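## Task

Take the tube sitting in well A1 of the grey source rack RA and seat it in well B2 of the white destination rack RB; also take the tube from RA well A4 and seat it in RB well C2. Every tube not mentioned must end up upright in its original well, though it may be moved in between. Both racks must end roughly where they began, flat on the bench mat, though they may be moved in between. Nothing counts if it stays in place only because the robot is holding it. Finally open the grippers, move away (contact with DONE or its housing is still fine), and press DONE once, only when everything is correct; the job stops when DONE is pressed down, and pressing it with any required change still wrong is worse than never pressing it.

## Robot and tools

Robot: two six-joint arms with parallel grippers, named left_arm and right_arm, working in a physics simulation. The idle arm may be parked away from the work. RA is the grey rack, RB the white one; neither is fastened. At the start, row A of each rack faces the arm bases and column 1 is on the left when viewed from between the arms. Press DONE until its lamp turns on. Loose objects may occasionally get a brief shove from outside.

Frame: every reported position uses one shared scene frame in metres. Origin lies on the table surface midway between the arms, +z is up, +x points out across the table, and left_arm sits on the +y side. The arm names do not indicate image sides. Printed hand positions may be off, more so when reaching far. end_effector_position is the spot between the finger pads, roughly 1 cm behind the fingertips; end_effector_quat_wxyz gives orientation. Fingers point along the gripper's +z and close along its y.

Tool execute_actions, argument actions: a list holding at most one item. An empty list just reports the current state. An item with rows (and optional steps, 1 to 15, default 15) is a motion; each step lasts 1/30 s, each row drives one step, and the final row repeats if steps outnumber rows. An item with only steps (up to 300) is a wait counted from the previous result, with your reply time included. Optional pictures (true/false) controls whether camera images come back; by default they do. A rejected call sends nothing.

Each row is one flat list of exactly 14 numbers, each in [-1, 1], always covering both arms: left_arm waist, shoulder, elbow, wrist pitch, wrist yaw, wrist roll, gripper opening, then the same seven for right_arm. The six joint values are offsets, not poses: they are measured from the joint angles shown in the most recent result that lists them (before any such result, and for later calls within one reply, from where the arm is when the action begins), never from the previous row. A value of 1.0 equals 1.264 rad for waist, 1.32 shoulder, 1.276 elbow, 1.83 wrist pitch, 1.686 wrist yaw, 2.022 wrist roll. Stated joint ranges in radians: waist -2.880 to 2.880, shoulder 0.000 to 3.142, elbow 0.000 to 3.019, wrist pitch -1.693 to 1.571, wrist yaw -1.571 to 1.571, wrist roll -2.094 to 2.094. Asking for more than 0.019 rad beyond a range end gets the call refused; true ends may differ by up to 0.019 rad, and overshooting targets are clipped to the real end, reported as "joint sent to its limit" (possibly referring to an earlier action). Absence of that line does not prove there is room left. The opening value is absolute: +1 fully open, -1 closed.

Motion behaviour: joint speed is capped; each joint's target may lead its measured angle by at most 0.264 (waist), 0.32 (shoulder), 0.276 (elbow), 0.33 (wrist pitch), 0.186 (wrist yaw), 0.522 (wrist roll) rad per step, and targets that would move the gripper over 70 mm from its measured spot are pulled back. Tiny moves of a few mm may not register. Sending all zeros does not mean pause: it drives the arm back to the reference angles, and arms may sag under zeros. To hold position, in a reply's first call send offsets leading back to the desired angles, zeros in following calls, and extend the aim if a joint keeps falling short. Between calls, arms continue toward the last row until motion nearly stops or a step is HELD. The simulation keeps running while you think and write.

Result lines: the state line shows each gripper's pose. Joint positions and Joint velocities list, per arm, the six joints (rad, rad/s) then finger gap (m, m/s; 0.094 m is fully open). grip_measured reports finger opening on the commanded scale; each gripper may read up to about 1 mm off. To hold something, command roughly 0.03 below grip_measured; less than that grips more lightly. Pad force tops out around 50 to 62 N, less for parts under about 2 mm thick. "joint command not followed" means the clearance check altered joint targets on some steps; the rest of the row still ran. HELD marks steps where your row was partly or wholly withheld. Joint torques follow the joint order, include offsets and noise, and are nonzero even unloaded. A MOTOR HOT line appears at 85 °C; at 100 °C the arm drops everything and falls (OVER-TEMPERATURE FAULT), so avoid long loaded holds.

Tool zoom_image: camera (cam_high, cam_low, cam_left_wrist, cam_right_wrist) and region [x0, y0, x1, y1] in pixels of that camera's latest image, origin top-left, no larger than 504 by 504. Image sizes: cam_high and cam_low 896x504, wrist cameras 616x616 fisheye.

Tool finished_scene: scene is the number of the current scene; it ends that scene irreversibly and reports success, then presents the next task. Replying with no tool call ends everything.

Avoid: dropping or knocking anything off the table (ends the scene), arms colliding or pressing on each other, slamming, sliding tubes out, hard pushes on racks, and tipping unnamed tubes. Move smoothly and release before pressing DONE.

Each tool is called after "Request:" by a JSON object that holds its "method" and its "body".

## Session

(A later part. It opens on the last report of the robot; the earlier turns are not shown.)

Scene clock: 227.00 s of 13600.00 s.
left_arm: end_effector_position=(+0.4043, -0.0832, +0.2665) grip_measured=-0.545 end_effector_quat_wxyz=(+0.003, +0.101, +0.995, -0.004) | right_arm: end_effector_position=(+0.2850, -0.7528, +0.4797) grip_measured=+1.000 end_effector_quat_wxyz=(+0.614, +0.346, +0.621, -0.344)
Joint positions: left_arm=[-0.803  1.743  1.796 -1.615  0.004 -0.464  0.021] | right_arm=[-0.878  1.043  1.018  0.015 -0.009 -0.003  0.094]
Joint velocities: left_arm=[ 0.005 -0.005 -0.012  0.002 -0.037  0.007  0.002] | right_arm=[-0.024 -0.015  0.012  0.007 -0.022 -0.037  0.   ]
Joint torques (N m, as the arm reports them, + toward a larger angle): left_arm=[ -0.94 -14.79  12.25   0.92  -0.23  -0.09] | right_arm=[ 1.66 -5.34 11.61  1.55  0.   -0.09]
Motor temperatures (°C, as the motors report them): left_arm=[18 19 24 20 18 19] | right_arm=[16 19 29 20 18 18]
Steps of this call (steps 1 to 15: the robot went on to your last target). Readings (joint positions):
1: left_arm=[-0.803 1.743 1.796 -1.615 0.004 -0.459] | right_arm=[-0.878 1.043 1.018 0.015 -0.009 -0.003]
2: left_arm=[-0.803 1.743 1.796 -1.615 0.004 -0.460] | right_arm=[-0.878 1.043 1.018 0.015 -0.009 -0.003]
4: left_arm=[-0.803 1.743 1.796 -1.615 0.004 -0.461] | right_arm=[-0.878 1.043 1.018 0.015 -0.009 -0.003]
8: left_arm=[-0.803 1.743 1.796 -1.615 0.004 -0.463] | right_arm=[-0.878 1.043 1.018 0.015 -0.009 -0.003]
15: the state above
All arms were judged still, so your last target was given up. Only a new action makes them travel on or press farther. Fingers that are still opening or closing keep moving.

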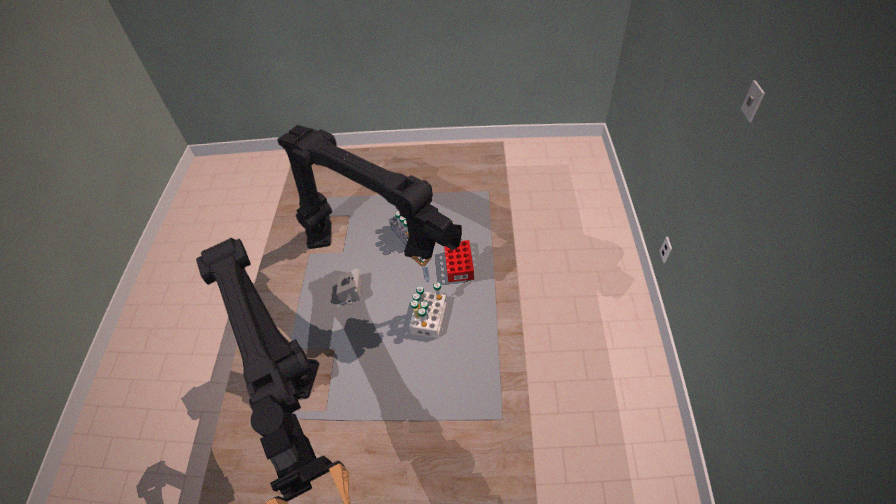

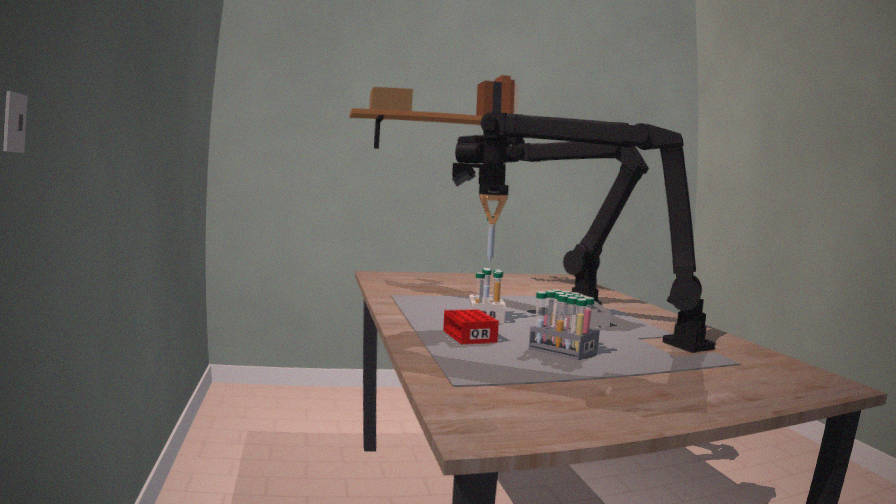

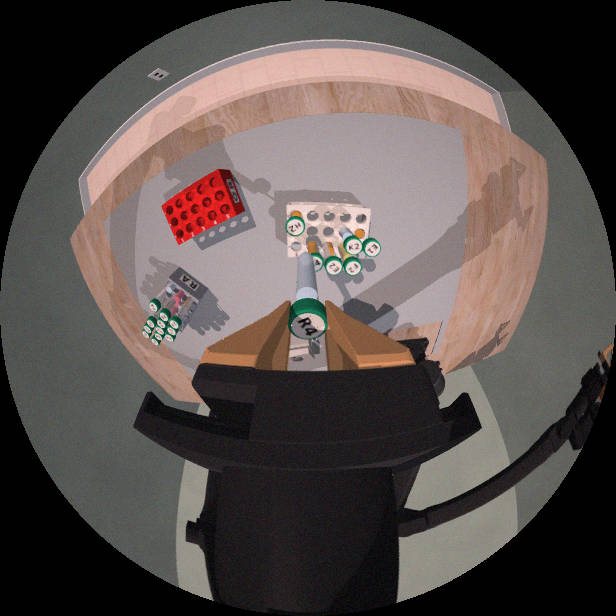

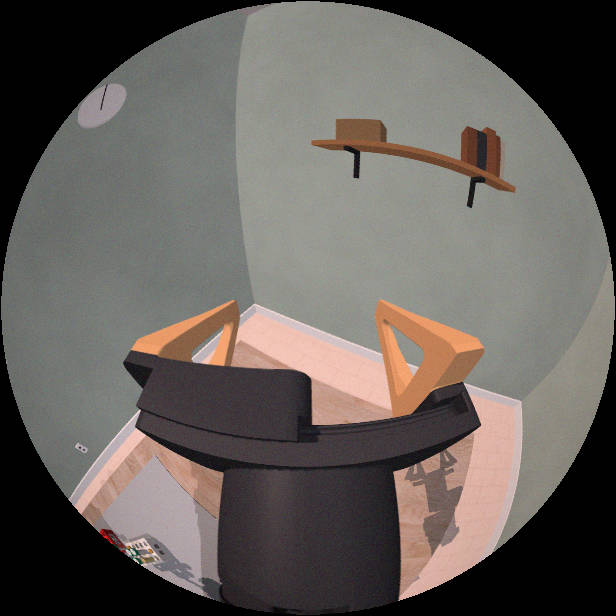

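Request:
{"method": "execute_actions", "body": {"actions": [{"rows":[[-0.017,0.035,0.03,0.02,0,0,-0.58,0,0,0.02,0,0,0,1],[-0.017,0.035,0.03,0.02,0,0,-0.58,0,0,0.02,0,0,0,1],[-0.017,0.035,0.03,0.02,0,0,-0.58,0,0,0.02,0,0,0,1],[-0.017,0.035,0.03,0.03,0,0,-0.58,0,0,0.02,0,0,0,1],[-0.017,0.035,0.03,0.03,0,0,-0.58,0,0,0.02,0,0,0,1],[-0.017,0.035,0.02,0.035,0,0,-0.58,0,0,0.02,0,0,0,1],[-0.017,0.035,0,0.04,0,0,-0.58,0,0,0.02,0,0,0,1],[-0.017,0.035,-0.01,0.045,0,0,-0.58,0,0,0.02,0,0,0,1],[-0.017,0.035,-0.02,0.05,0,0,-0.58,0,0,0.02,0,0,0,1],[-0.017,0.035,-0.03,0.06,0,0,-0.58,0,0,0.02,0,0,0,1],[-0.017,0.035,-0.04,0.07,0,0,-0.58,0,0,0.02,0,0,0,1],[-0.017,0.035,-0.05,0.08,0,0,-0.58,0,0,0.02,0,0,0,1],[-0.017,0.035,-0.06,0.09,0,0,-0.58,0,0,0.02,0,0,0,1],[-0.017,0.035,-0.07,0.095,0,0,-0.58,0,0,0.02,0,0,0,1],[-0.017,0.035,-0.083,0.102,0,0,-0.58,0,0,0.02,0,0,0,1]]}], "pictures": false}}

Request:
{"method": "execute_actions", "body": {"actions": [{"steps":20}]}}

Request:
{"method": "zoom_image", "body": {"camera": "cam_left_wrist", "region": [200,150,420,350]}}

Scene clock: 250.57 s of 13600.00 s.
left_arm: end_effector_position=(+0.4136, -0.0999, +0.2146) grip_measured=-0.545 end_effector_quat_wxyz=(+0.011, +0.107, +0.994, -0.009) | right_arm: end_effector_position=(+0.2850, -0.7528, +0.4797) grip_measured=+1.000 end_effector_quat_wxyz=(+0.614, +0.346, +0.621, -0.344)
Joint positions: left_arm=[-0.816  1.78   1.711 -1.473  0.004 -0.464  0.021] | right_arm=[-0.878  1.043  1.018  0.015 -0.009 -0.003  0.094]
Joint velocities: left_arm=[-0.005  0.005 -0.393  0.398  0.037  0.037 -0.   ] | right_arm=[-0.005  0.005  0.002  0.022  0.022  0.007  0.   ]
Joint torques (N m, as the arm reports them, + toward a larger angle): left_arm=[ -0.74 -15.39   8.31   1.1   -0.2    0.03] | right_arm=[ 1.09 -6.17 11.71  1.68  0.04 -0.11]
Motor temperatures (°C, as the motors report them): left_arm=[18 19 25 20 18 19] | right_arm=[16 19 30 20 18 18]
Steps of this call (steps 1 to 90: nothing new was sent; then 20.07 s passed at rest; steps 91 to 105: all 15 steps of this action). Readings (joint positions):
91: left_arm=[-0.803 1.745 1.796 -1.613 0.004 -0.464] | right_arm=[-0.878 1.043 1.018 0.015 -0.009 -0.003]
92: left_arm=[-0.804 1.747 1.796 -1.608 0.004 -0.464] | right_arm=[-0.878 1.043 1.018 0.015 -0.009 -0.003]
94: left_arm=[-0.808 1.756 1.796 -1.599 0.004 -0.464] | right_arm=[-0.878 1.043 1.018 0.015 -0.009 -0.003]
98: left_arm=[-0.815 1.778 1.792 -1.568 0.004 -0.464] | right_arm=[-0.878 1.043 1.018 0.015 -0.009 -0.003]
105: the state above

Scene clock: 251.23 s of 13600.00 s.
left_arm: end_effector_position=(+0.4122, -0.0988, +0.1992) grip_measured=-0.545 end_effector_quat_wxyz=(+0.005, +0.107, +0.994, -0.006) | right_arm: end_effector_position=(+0.2850, -0.7528, +0.4797) grip_measured=+1.000 end_effector_quat_wxyz=(+0.614, +0.346, +0.621, -0.344)
Joint positions: left_arm=[-0.816  1.788  1.681 -1.449  0.004 -0.464  0.021] | right_arm=[-0.878  1.043  1.018  0.015 -0.009 -0.003  0.094]
Joint velocities: left_arm=[ 0.005  0.015 -0.002 -0.012 -0.081  0.007  0.   ] | right_arm=[-0.015 -0.005  0.012  0.002 -0.051 -0.007  0.   ]
Joint torques (N m, as the arm reports them, + toward a larger angle): left_arm=[ -1.43 -16.15   9.     1.28  -0.19   0.03] | right_arm=[ 1.59 -5.63 11.6   1.67 -0.02 -0.13]
Motor temperatures (°C, as the motors report them): left_arm=[18 19 25 20 18 19] | right_arm=[16 19 30 20 18 18]
Steps of this call (steps 1 to 20: the robot went on to your last target). Readings (joint positions):
1: left_arm=[-0.816 1.780 1.699 -1.464 0.004 -0.464] | right_arm=[-0.878 1.043 1.018 0.015 -0.009 -0.003]
2: left_arm=[-0.816 1.781 1.690 -1.458 0.004 -0.464] | right_arm=[-0.878 1.043 1.018 0.015 -0.009 -0.003]
4: left_arm=[-0.816 1.785 1.682 -1.454 0.004 -0.464] | right_arm=[-0.878 1.043 1.018 0.015 -0.009 -0.003]
8: left_arm=[-0.816 1.788 1.681 -1.450 0.004 -0.464] | right_arm=[-0.878 1.043 1.018 0.015 -0.009 -0.003]
20: the state above

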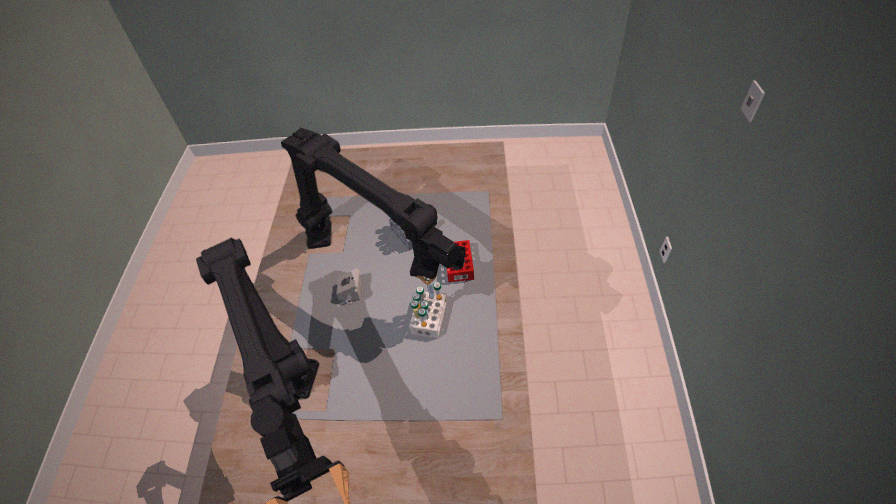

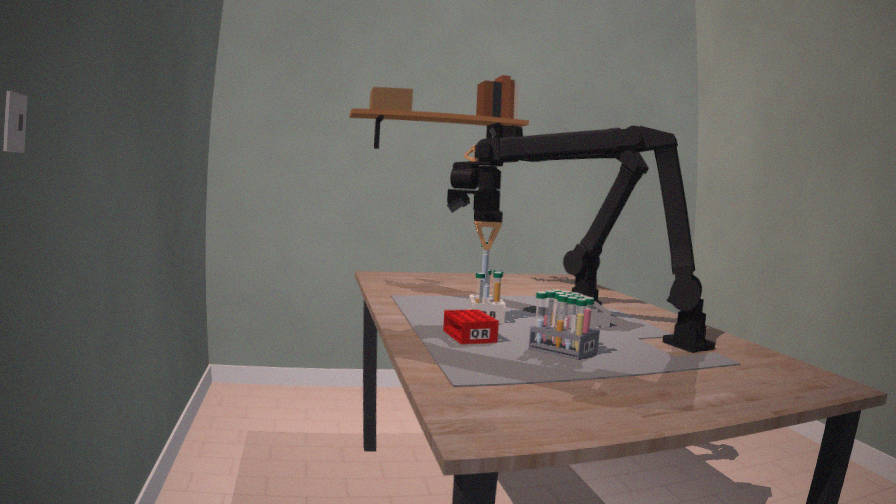

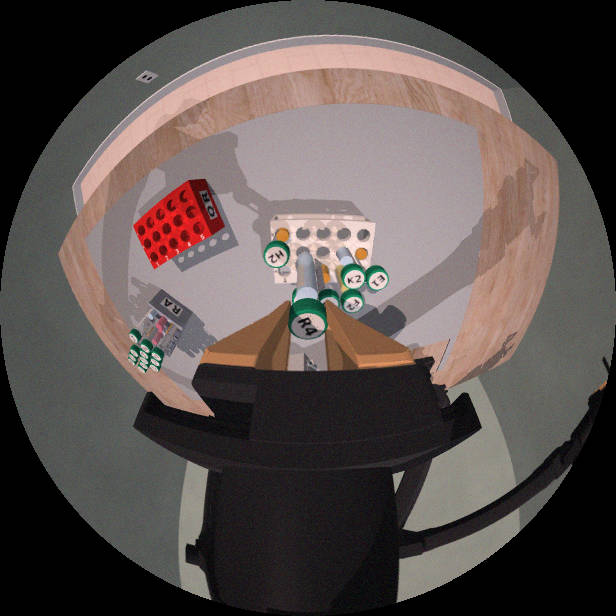

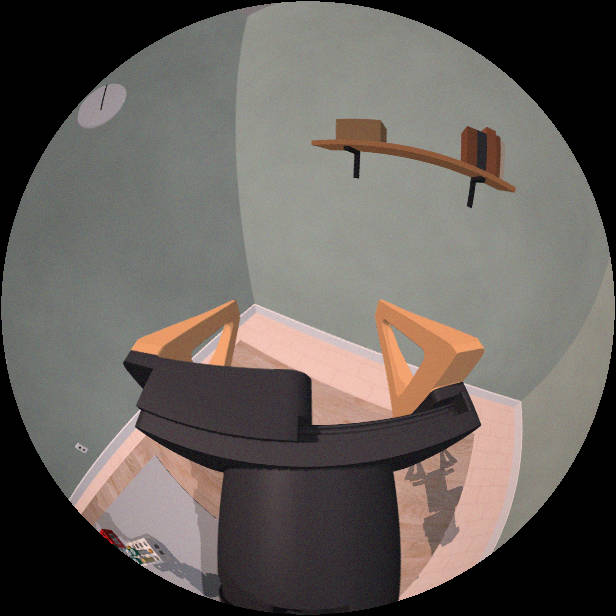

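Region (200, 150, 420, 350) of cam_left_wrist's 616x616 image, scaled by 2.291, with more detail than that image has; it fills the top 458 rows of this view, and the rest is white.

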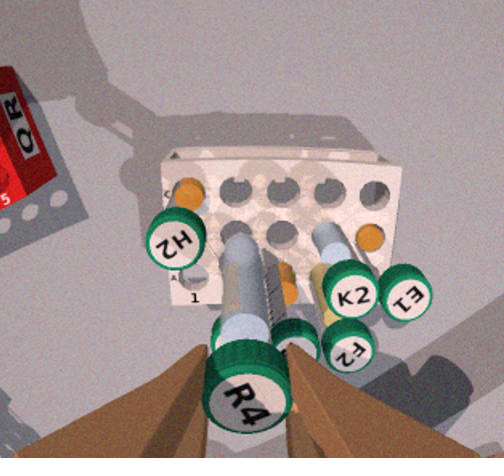

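Request:
{"method": "execute_actions", "body": {"actions": [{"rows":[[0,0.002,-0.044,0.04,0,0,-0.58,0,0,0.02,0,0,0,1]]}]}}

Request:
{"method": "zoom_image", "body": {"camera": "cam_left_wrist", "region": [200,150,420,350]}}

Scene clock: 261.87 s of 13600.00 s.
left_arm: end_effector_position=(+0.4067, -0.0944, +0.1720) grip_measured=-0.545 end_effector_quat_wxyz=(-0.003, +0.107, +0.994, -0.001) | right_arm: end_effector_position=(+0.2850, -0.7528, +0.4797) grip_measured=+1.000 end_effector_quat_wxyz=(+0.614, +0.346, +0.621, -0.344)
Joint positions: left_arm=[-0.816  1.792  1.615 -1.398  0.004 -0.464  0.021] | right_arm=[-0.878  1.043  1.018  0.015 -0.009 -0.003  0.094]
Joint velocities: left_arm=[ 0.005 -0.005 -0.012  0.022 -0.095 -0.037  0.001] | right_arm=[-0.015  0.005 -0.007  0.017 -0.066 -0.051  0.   ]
Joint torques (N m, as the arm reports them, + toward a larger angle): left_arm=[ -0.22 -16.44   8.79   1.27  -0.19   0.01] | right_arm=[ 1.77 -5.78 11.58  1.8  -0.05 -0.08]
Motor temperatures (°C, as the motors report them): left_arm=[18 19 24 20 18 19] | right_arm=[16 19 30 20 18 18]
Steps of this call (steps 1 to 15: the robot went on to your last target; steps 16 to 90: nothing new was sent; then 7.13 s passed at rest; steps 91 to 105: all 15 steps of this action). Readings (joint positions):
91: left_arm=[-0.816 1.787 1.672 -1.436 0.004 -0.464] | right_arm=[-0.878 1.043 1.018 0.015 -0.009 -0.003]
92: left_arm=[-0.816 1.784 1.659 -1.419 0.004 -0.464] | right_arm=[-0.878 1.043 1.018 0.015 -0.009 -0.003]
94: left_arm=[-0.816 1.785 1.634 -1.403 0.004 -0.464] | right_arm=[-0.878 1.043 1.018 0.015 -0.009 -0.003]
98: left_arm=[-0.816 1.791 1.615 -1.401 0.004 -0.464] | right_arm=[-0.878 1.043 1.018 0.015 -0.009 -0.003]
105: the state above

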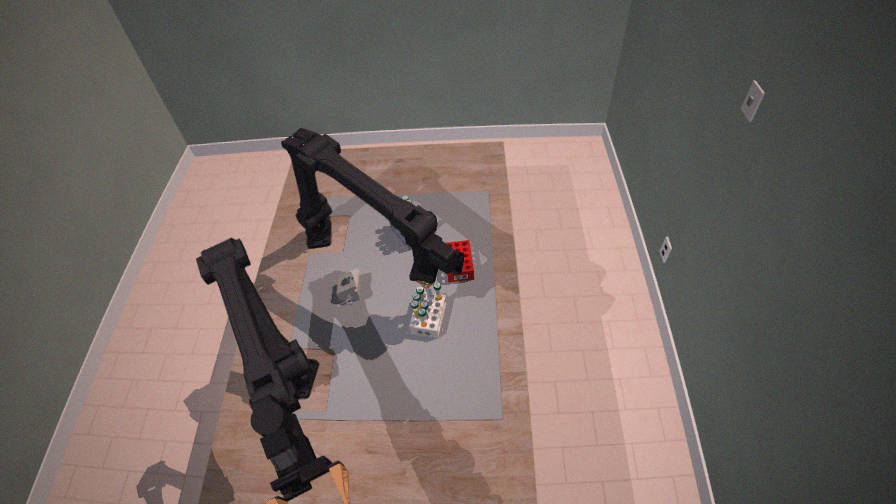

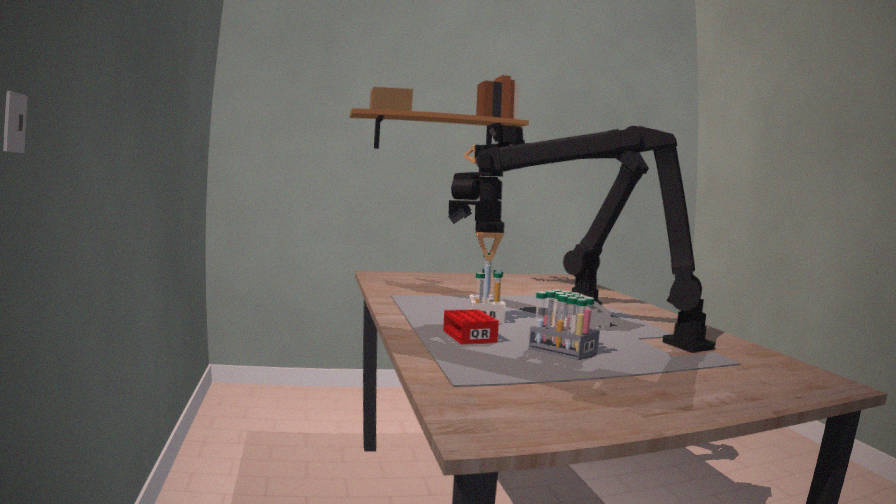

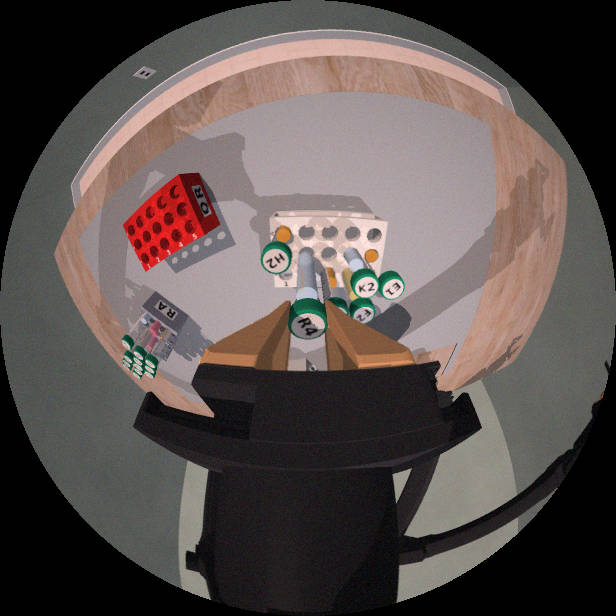

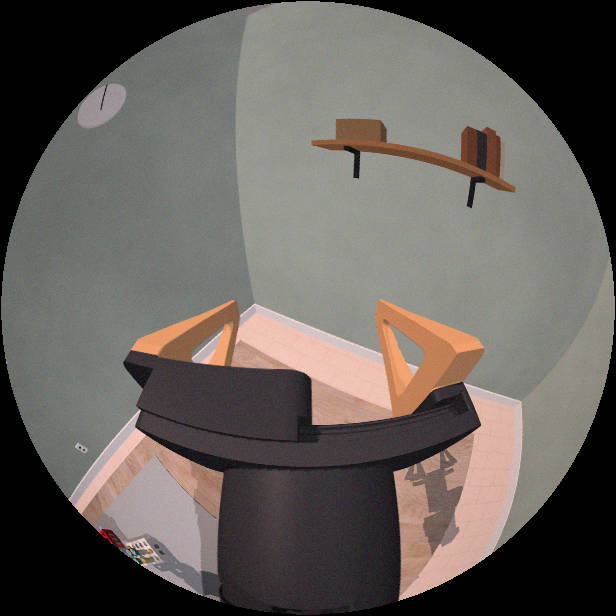

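Region (200, 150, 420, 350) of cam_left_wrist's 616x616 image, scaled by 2.291, with more detail than that image has; it fills the top 458 rows of this view, and the rest is white.

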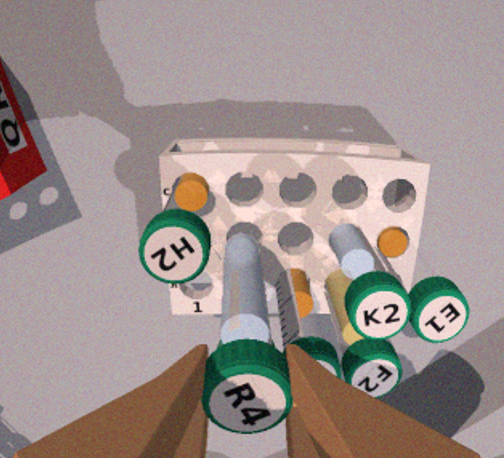

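Request:
{"method": "execute_actions", "body": {"actions": [{"rows":[[0,0.015,0.01,0.02,0,0,-0.58,0,0,0.02,0,0,0,1],[0,0.015,0.01,0.02,0,0,-0.58,0,0,0.02,0,0,0,1],[0,0.015,0.005,0.025,0,0,-0.58,0,0,0.02,0,0,0,1],[0,0.015,0,0.03,0,0,-0.58,0,0,0.02,0,0,0,1],[0,0.015,-0.005,0.033,0,0,-0.58,0,0,0.02,0,0,0,1],[0,0.015,-0.01,0.036,0,0,-0.58,0,0,0.02,0,0,0,1],[0,0.015,-0.015,0.04,0,0,-0.58,0,0,0.02,0,0,0,1],[0,0.015,-0.02,0.044,0,0,-0.58,0,0,0.02,0,0,0,1],[0,0.015,-0.027,0.048,0,0,-0.58,0,0,0.02,0,0,0,1]]}]}}

Request:
{"method": "zoom_image", "body": {"camera": "cam_left_wrist", "region": [200,150,420,350]}}

Scene clock: 274.00 s of 13600.00 s.
left_arm: end_effector_position=(+0.4135, -0.0996, +0.1600) grip_measured=-0.545 end_effector_quat_wxyz=(+0.014, +0.107, +0.994, -0.011) | right_arm: end_effector_position=(+0.2850, -0.7528, +0.4797) grip_measured=+1.000 end_effector_quat_wxyz=(+0.614, +0.346, +0.621, -0.344)
Joint positions: left_arm=[-0.816  1.795  1.587 -1.327  0.003 -0.464  0.021] | right_arm=[-0.878  1.043  1.018  0.015 -0.009 -0.003  0.094]
Joint velocities: left_arm=[ 0.005  0.015 -0.134  0.032 -0.022  0.022  0.   ] | right_arm=[-0.005 -0.005 -0.012 -0.012  0.007 -0.051  0.   ]
Joint torques (N m, as the arm reports them, + toward a larger angle): left_arm=[ -0.34 -14.72   8.06   1.05  -0.14   0.03] | right_arm=[ 2.39 -6.01 11.66  1.65 -0.01 -0.11]
Motor temperatures (°C, as the motors report them): left_arm=[18 19 23 20 18 19] | right_arm=[16 19 30 20 18 18]
Steps of this call (steps 1 to 15: the robot went on to your last target; steps 16 to 90: nothing new was sent; then 8.63 s passed at rest; steps 91 to 105: all 15 steps of this action). Readings (joint positions):
91: left_arm=[-0.816 1.792 1.615 -1.395 0.004 -0.464] | right_arm=[-0.878 1.043 1.018 0.015 -0.009 -0.003]
92: left_arm=[-0.816 1.792 1.615 -1.390 0.004 -0.464] | right_arm=[-0.878 1.043 1.018 0.015 -0.009 -0.003]
94: left_arm=[-0.816 1.794 1.615 -1.378 0.004 -0.464] | right_arm=[-0.878 1.043 1.018 0.015 -0.009 -0.003]
98: left_arm=[-0.816 1.795 1.602 -1.351 0.004 -0.464] | right_arm=[-0.878 1.043 1.018 0.015 -0.009 -0.003]
105: the state above

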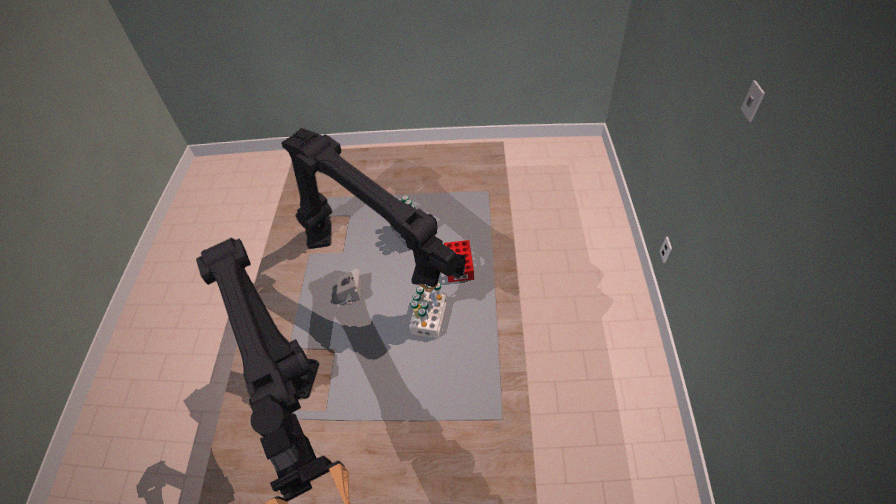

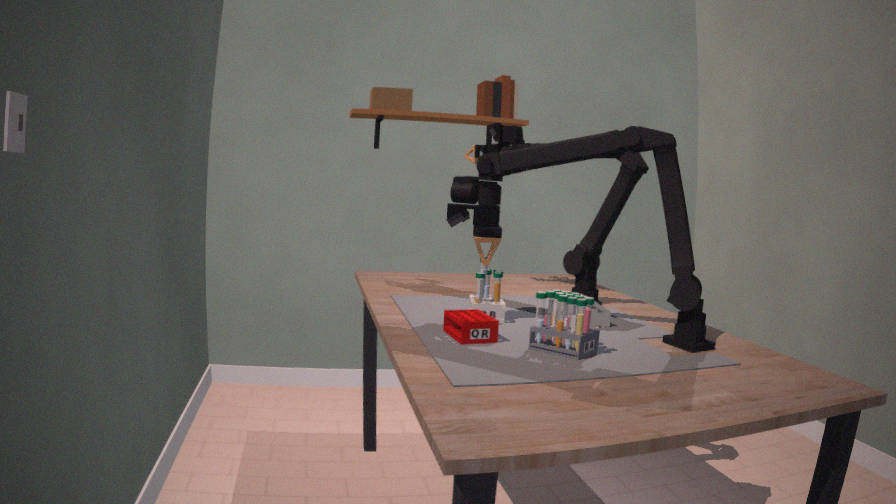

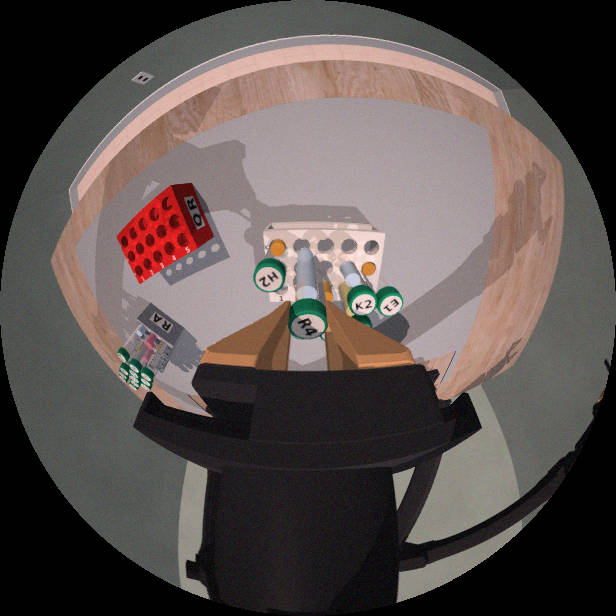

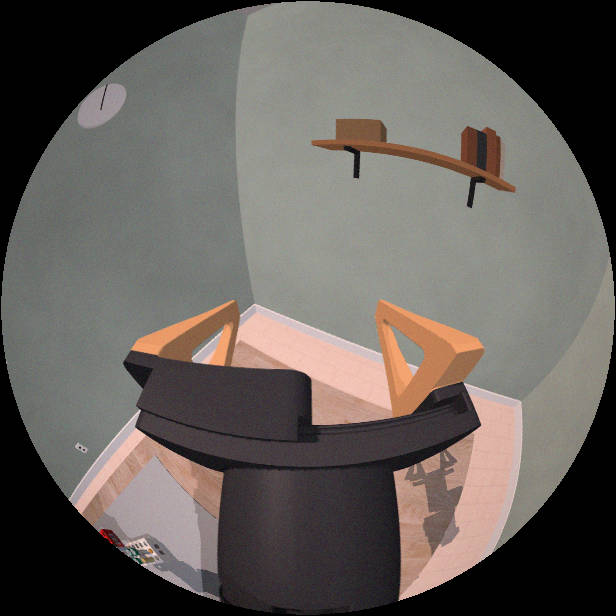

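Region (200, 150, 420, 350) of cam_left_wrist's 616x616 image, scaled by 2.291, with more detail than that image has; it fills the top 458 rows of this view, and the rest is white.

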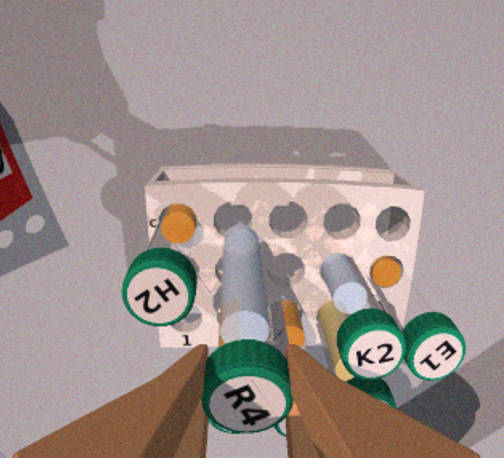

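Request:
{"method": "execute_actions", "body": {"actions": [{"rows":[[0,0,0.06,0,0,0,-0.58,0,0,0.02,0,0,0,1],[0,0,0.06,0,0,0,-0.58,0,0,0.02,0,0,0,1],[0,0,0.06,0,0,0,-0.58,0,0,0.02,0,0,0,1],[0,0,0.06,0,0,0,-0.58,0,0,0.02,0,0,0,1],[0,0,0.06,0,0,0,-0.58,0,0,0.02,0,0,0,1],[0,0,0.06,-0.042,0,0,-0.58,0,0,0.02,0,0,0,1]]}]}}

Request:
{"method": "zoom_image", "body": {"camera": "cam_left_wrist", "region": [200,150,420,350]}}

Scene clock: 281.37 s of 13600.00 s.
left_arm: end_effector_position=(+0.4082, -0.0946, +0.1670) grip_measured=-0.545 end_effector_quat_wxyz=(-0.001, +0.107, +0.994, +0.001) | right_arm: end_effector_position=(+0.2850, -0.7528, +0.4797) grip_measured=+1.000 end_effector_quat_wxyz=(+0.614, +0.346, +0.621, -0.344)
Joint positions: left_arm=[-0.816  1.797  1.609 -1.386 -0.001 -0.464  0.021] | right_arm=[-0.878  1.043  1.018  0.015 -0.009 -0.003  0.094]
Joint velocities: left_arm=[ 0.005 -0.015 -0.002 -0.012 -0.007 -0.037 -0.   ] | right_arm=[ 0.005  0.005 -0.002 -0.002 -0.007  0.051  0.   ]
Joint torques (N m, as the arm reports them, + toward a larger angle): left_arm=[ -0.47 -16.42  12.06  -0.19  -0.1    0.01] | right_arm=[ 1.71 -6.29 11.58  1.55 -0.06 -0.1 ]
Motor temperatures (°C, as the motors report them): left_arm=[18 19 23 20 18 19] | right_arm=[16 19 31 20 18 18]
Steps of this call (steps 1 to 15: the robot went on to your last target; steps 16 to 90: nothing new was sent; then 3.87 s passed at rest; steps 91 to 105: all 15 steps of this action). Readings (joint positions):
91: left_arm=[-0.816 1.797 1.584 -1.322 -0.002 -0.464] | right_arm=[-0.878 1.043 1.018 0.015 -0.009 -0.003]
92: left_arm=[-0.816 1.797 1.588 -1.322 -0.002 -0.464] | right_arm=[-0.878 1.043 1.018 0.015 -0.009 -0.003]
94: left_arm=[-0.816 1.797 1.597 -1.322 -0.002 -0.464] | right_arm=[-0.878 1.043 1.018 0.015 -0.009 -0.003]
98: left_arm=[-0.816 1.797 1.609 -1.367 -0.001 -0.464] | right_arm=[-0.878 1.043 1.018 0.015 -0.009 -0.003]
105: the state above

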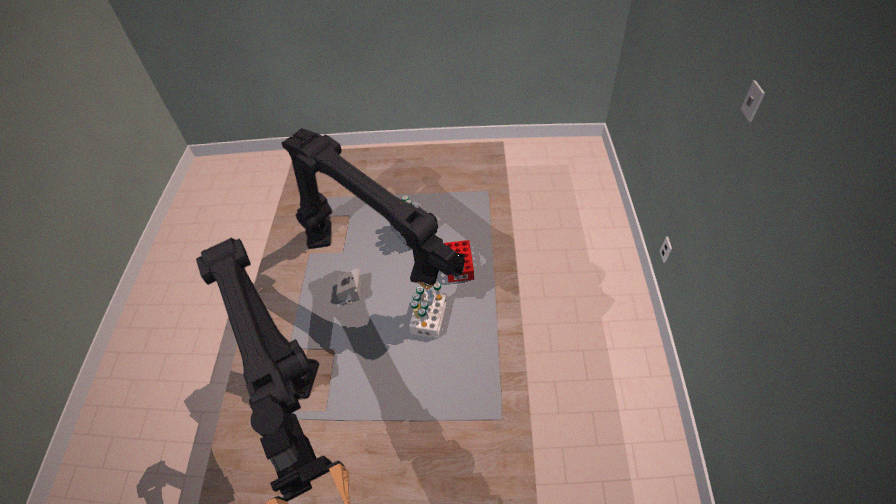

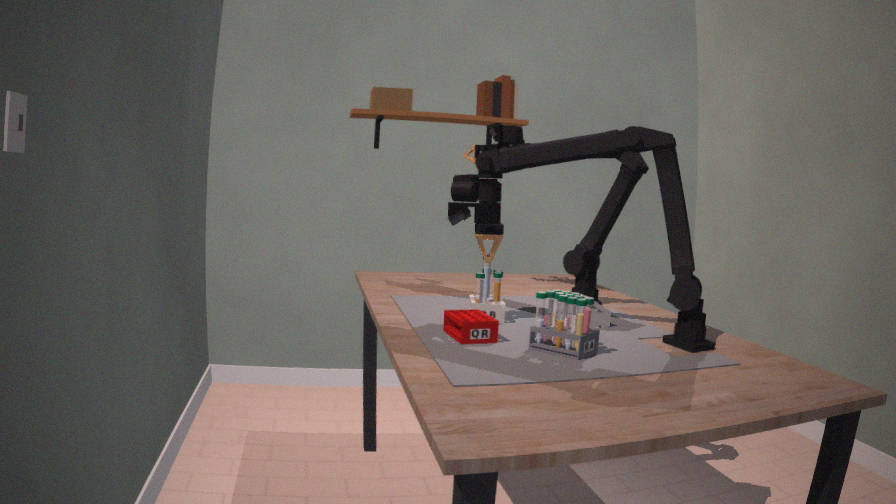

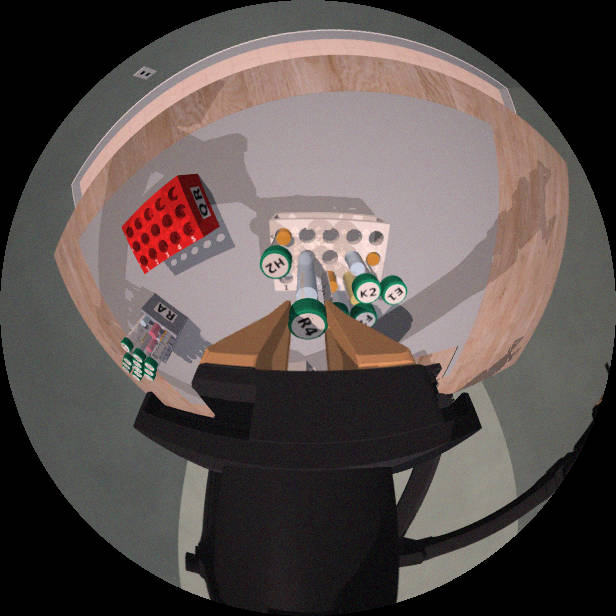

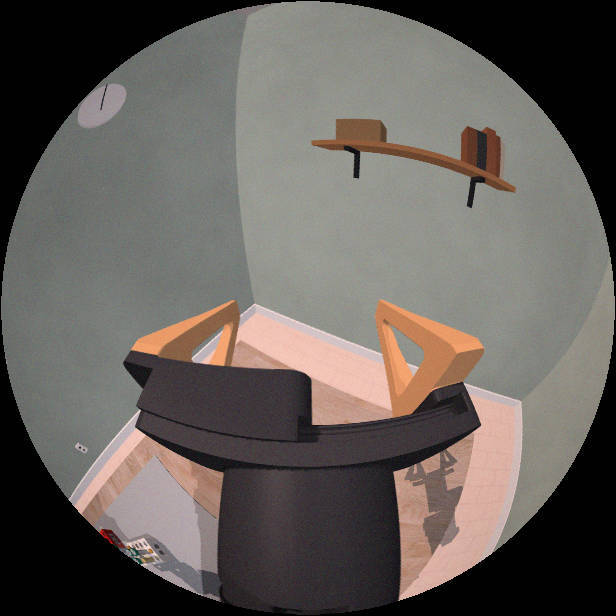

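Region (200, 150, 420, 350) of cam_left_wrist's 616x616 image, scaled by 2.291, with more detail than that image has; it fills the top 458 rows of this view, and the rest is white.

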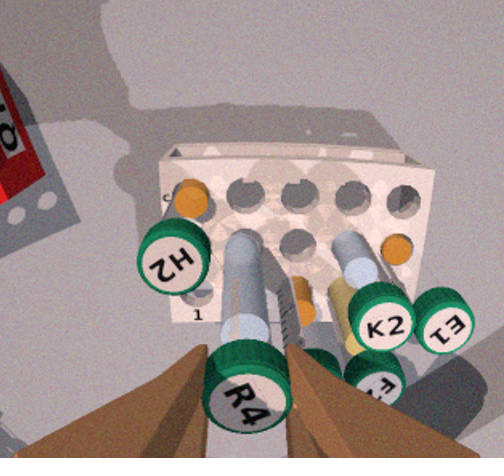

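Request:
{"method": "execute_actions", "body": {"actions": [{"rows":[[0,0.02,-0.012,0.012,0,0,-0.58,0,0,0.02,0,0,0,1],[0,0.02,-0.012,0.016,0,0,-0.58,0,0,0.02,0,0,0,1],[0,0.02,-0.012,0.02,0,0,-0.58,0,0,0.02,0,0,0,1],[0,0.02,-0.012,0.024,0,0,-0.58,0,0,0.02,0,0,0,1]]}]}}

Request:
{"method": "zoom_image", "body": {"camera": "cam_left_wrist", "region": [200,150,420,350]}}

Scene clock: 289.53 s of 13600.00 s.
left_arm: end_effector_position=(+0.4076, -0.0945, +0.1512) grip_measured=-0.545 end_effector_quat_wxyz=(-0.008, +0.107, +0.994, +0.004) | right_arm: end_effector_position=(+0.2850, -0.7528, +0.4797) grip_measured=+1.000 end_effector_quat_wxyz=(+0.614, +0.346, +0.621, -0.344)
Joint positions: left_arm=[-0.816  1.814  1.59  -1.365  0.001 -0.464  0.021] | right_arm=[-0.878  1.043  1.018  0.015 -0.009 -0.003  0.094]
Joint velocities: left_arm=[-0.005 -0.015 -0.007  0.007  0.022 -0.022 -0.   ] | right_arm=[ 0.005  0.005  0.007 -0.017  0.022  0.007  0.   ]
Joint torques (N m, as the arm reports them, + toward a larger angle): left_arm=[ -0.19 -15.48   8.23   1.36  -0.27   0.02] | right_arm=[ 1.77 -6.42 11.69  1.67 -0.04 -0.08]
Motor temperatures (°C, as the motors report them): left_arm=[18 19 24 20 18 19] | right_arm=[16 19 31 20 18 18]
Steps of this call (steps 1 to 15: the robot went on to your last target; steps 16 to 90: nothing new was sent; then 4.67 s passed at rest; steps 91 to 105: all 15 steps of this action). Readings (joint positions):
91: left_arm=[-0.816 1.797 1.607 -1.385 -0.001 -0.464] | right_arm=[-0.878 1.043 1.018 0.015 -0.009 -0.003]
92: left_arm=[-0.816 1.797 1.604 -1.383 -0.001 -0.464] | right_arm=[-0.878 1.043 1.018 0.015 -0.009 -0.003]
94: left_arm=[-0.816 1.800 1.596 -1.374 -0.001 -0.464] | right_arm=[-0.878 1.043 1.018 0.015 -0.009 -0.003]
98: left_arm=[-0.816 1.811 1.591 -1.366 -0.000 -0.464] | right_arm=[-0.878 1.043 1.018 0.015 -0.009 -0.003]
105: the state above

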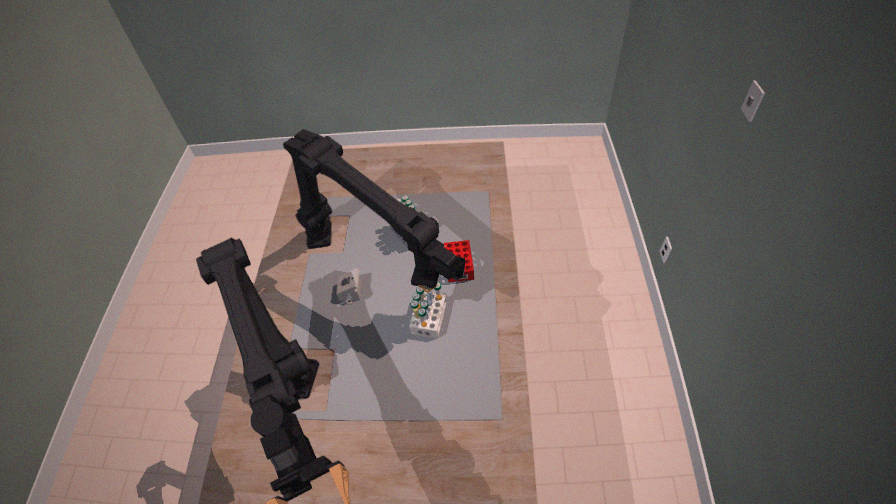

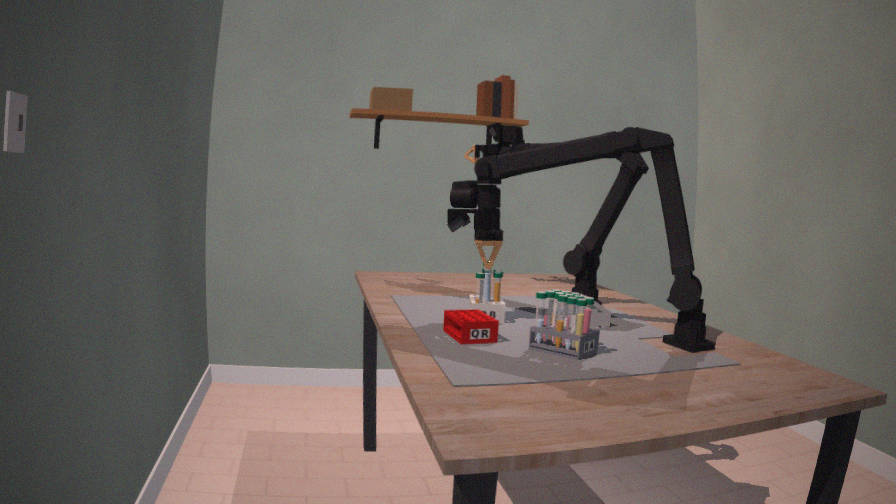

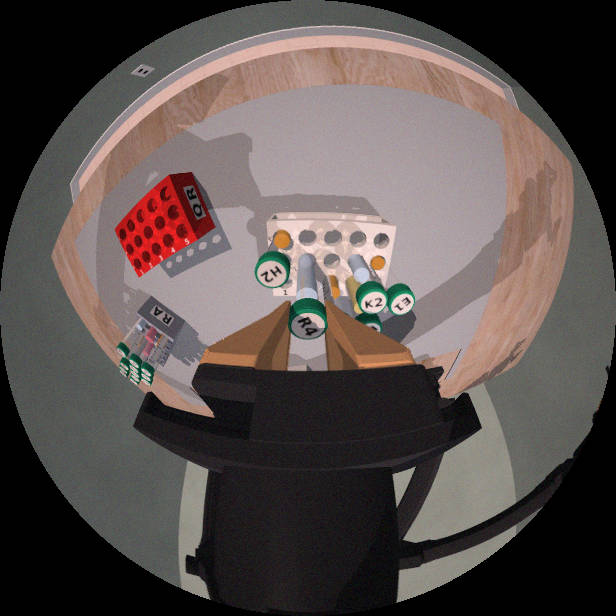

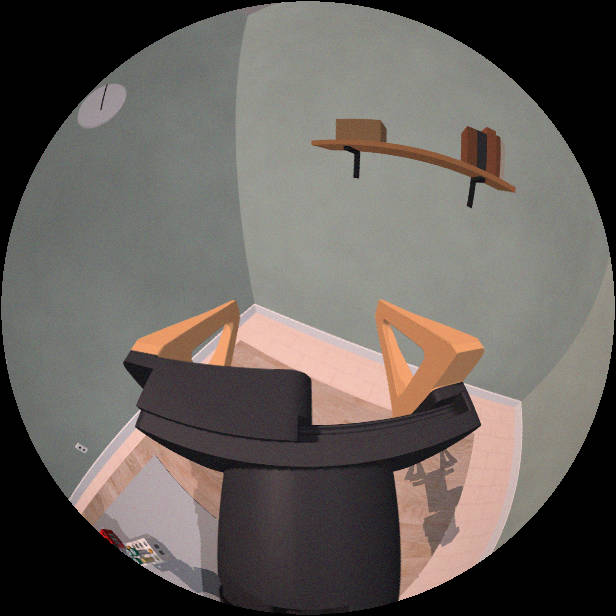

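Region (200, 150, 420, 350) of cam_left_wrist's 616x616 image, scaled by 2.291, with more detail than that image has; it fills the top 458 rows of this view, and the rest is white.

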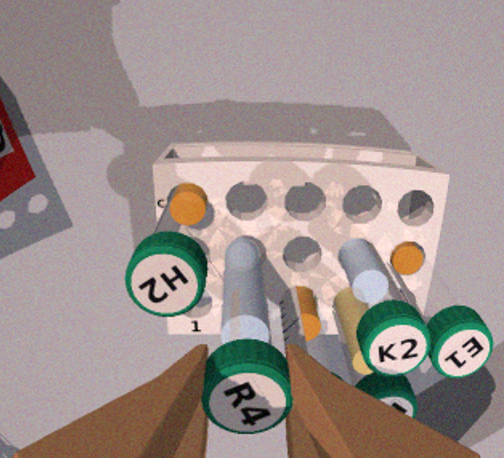

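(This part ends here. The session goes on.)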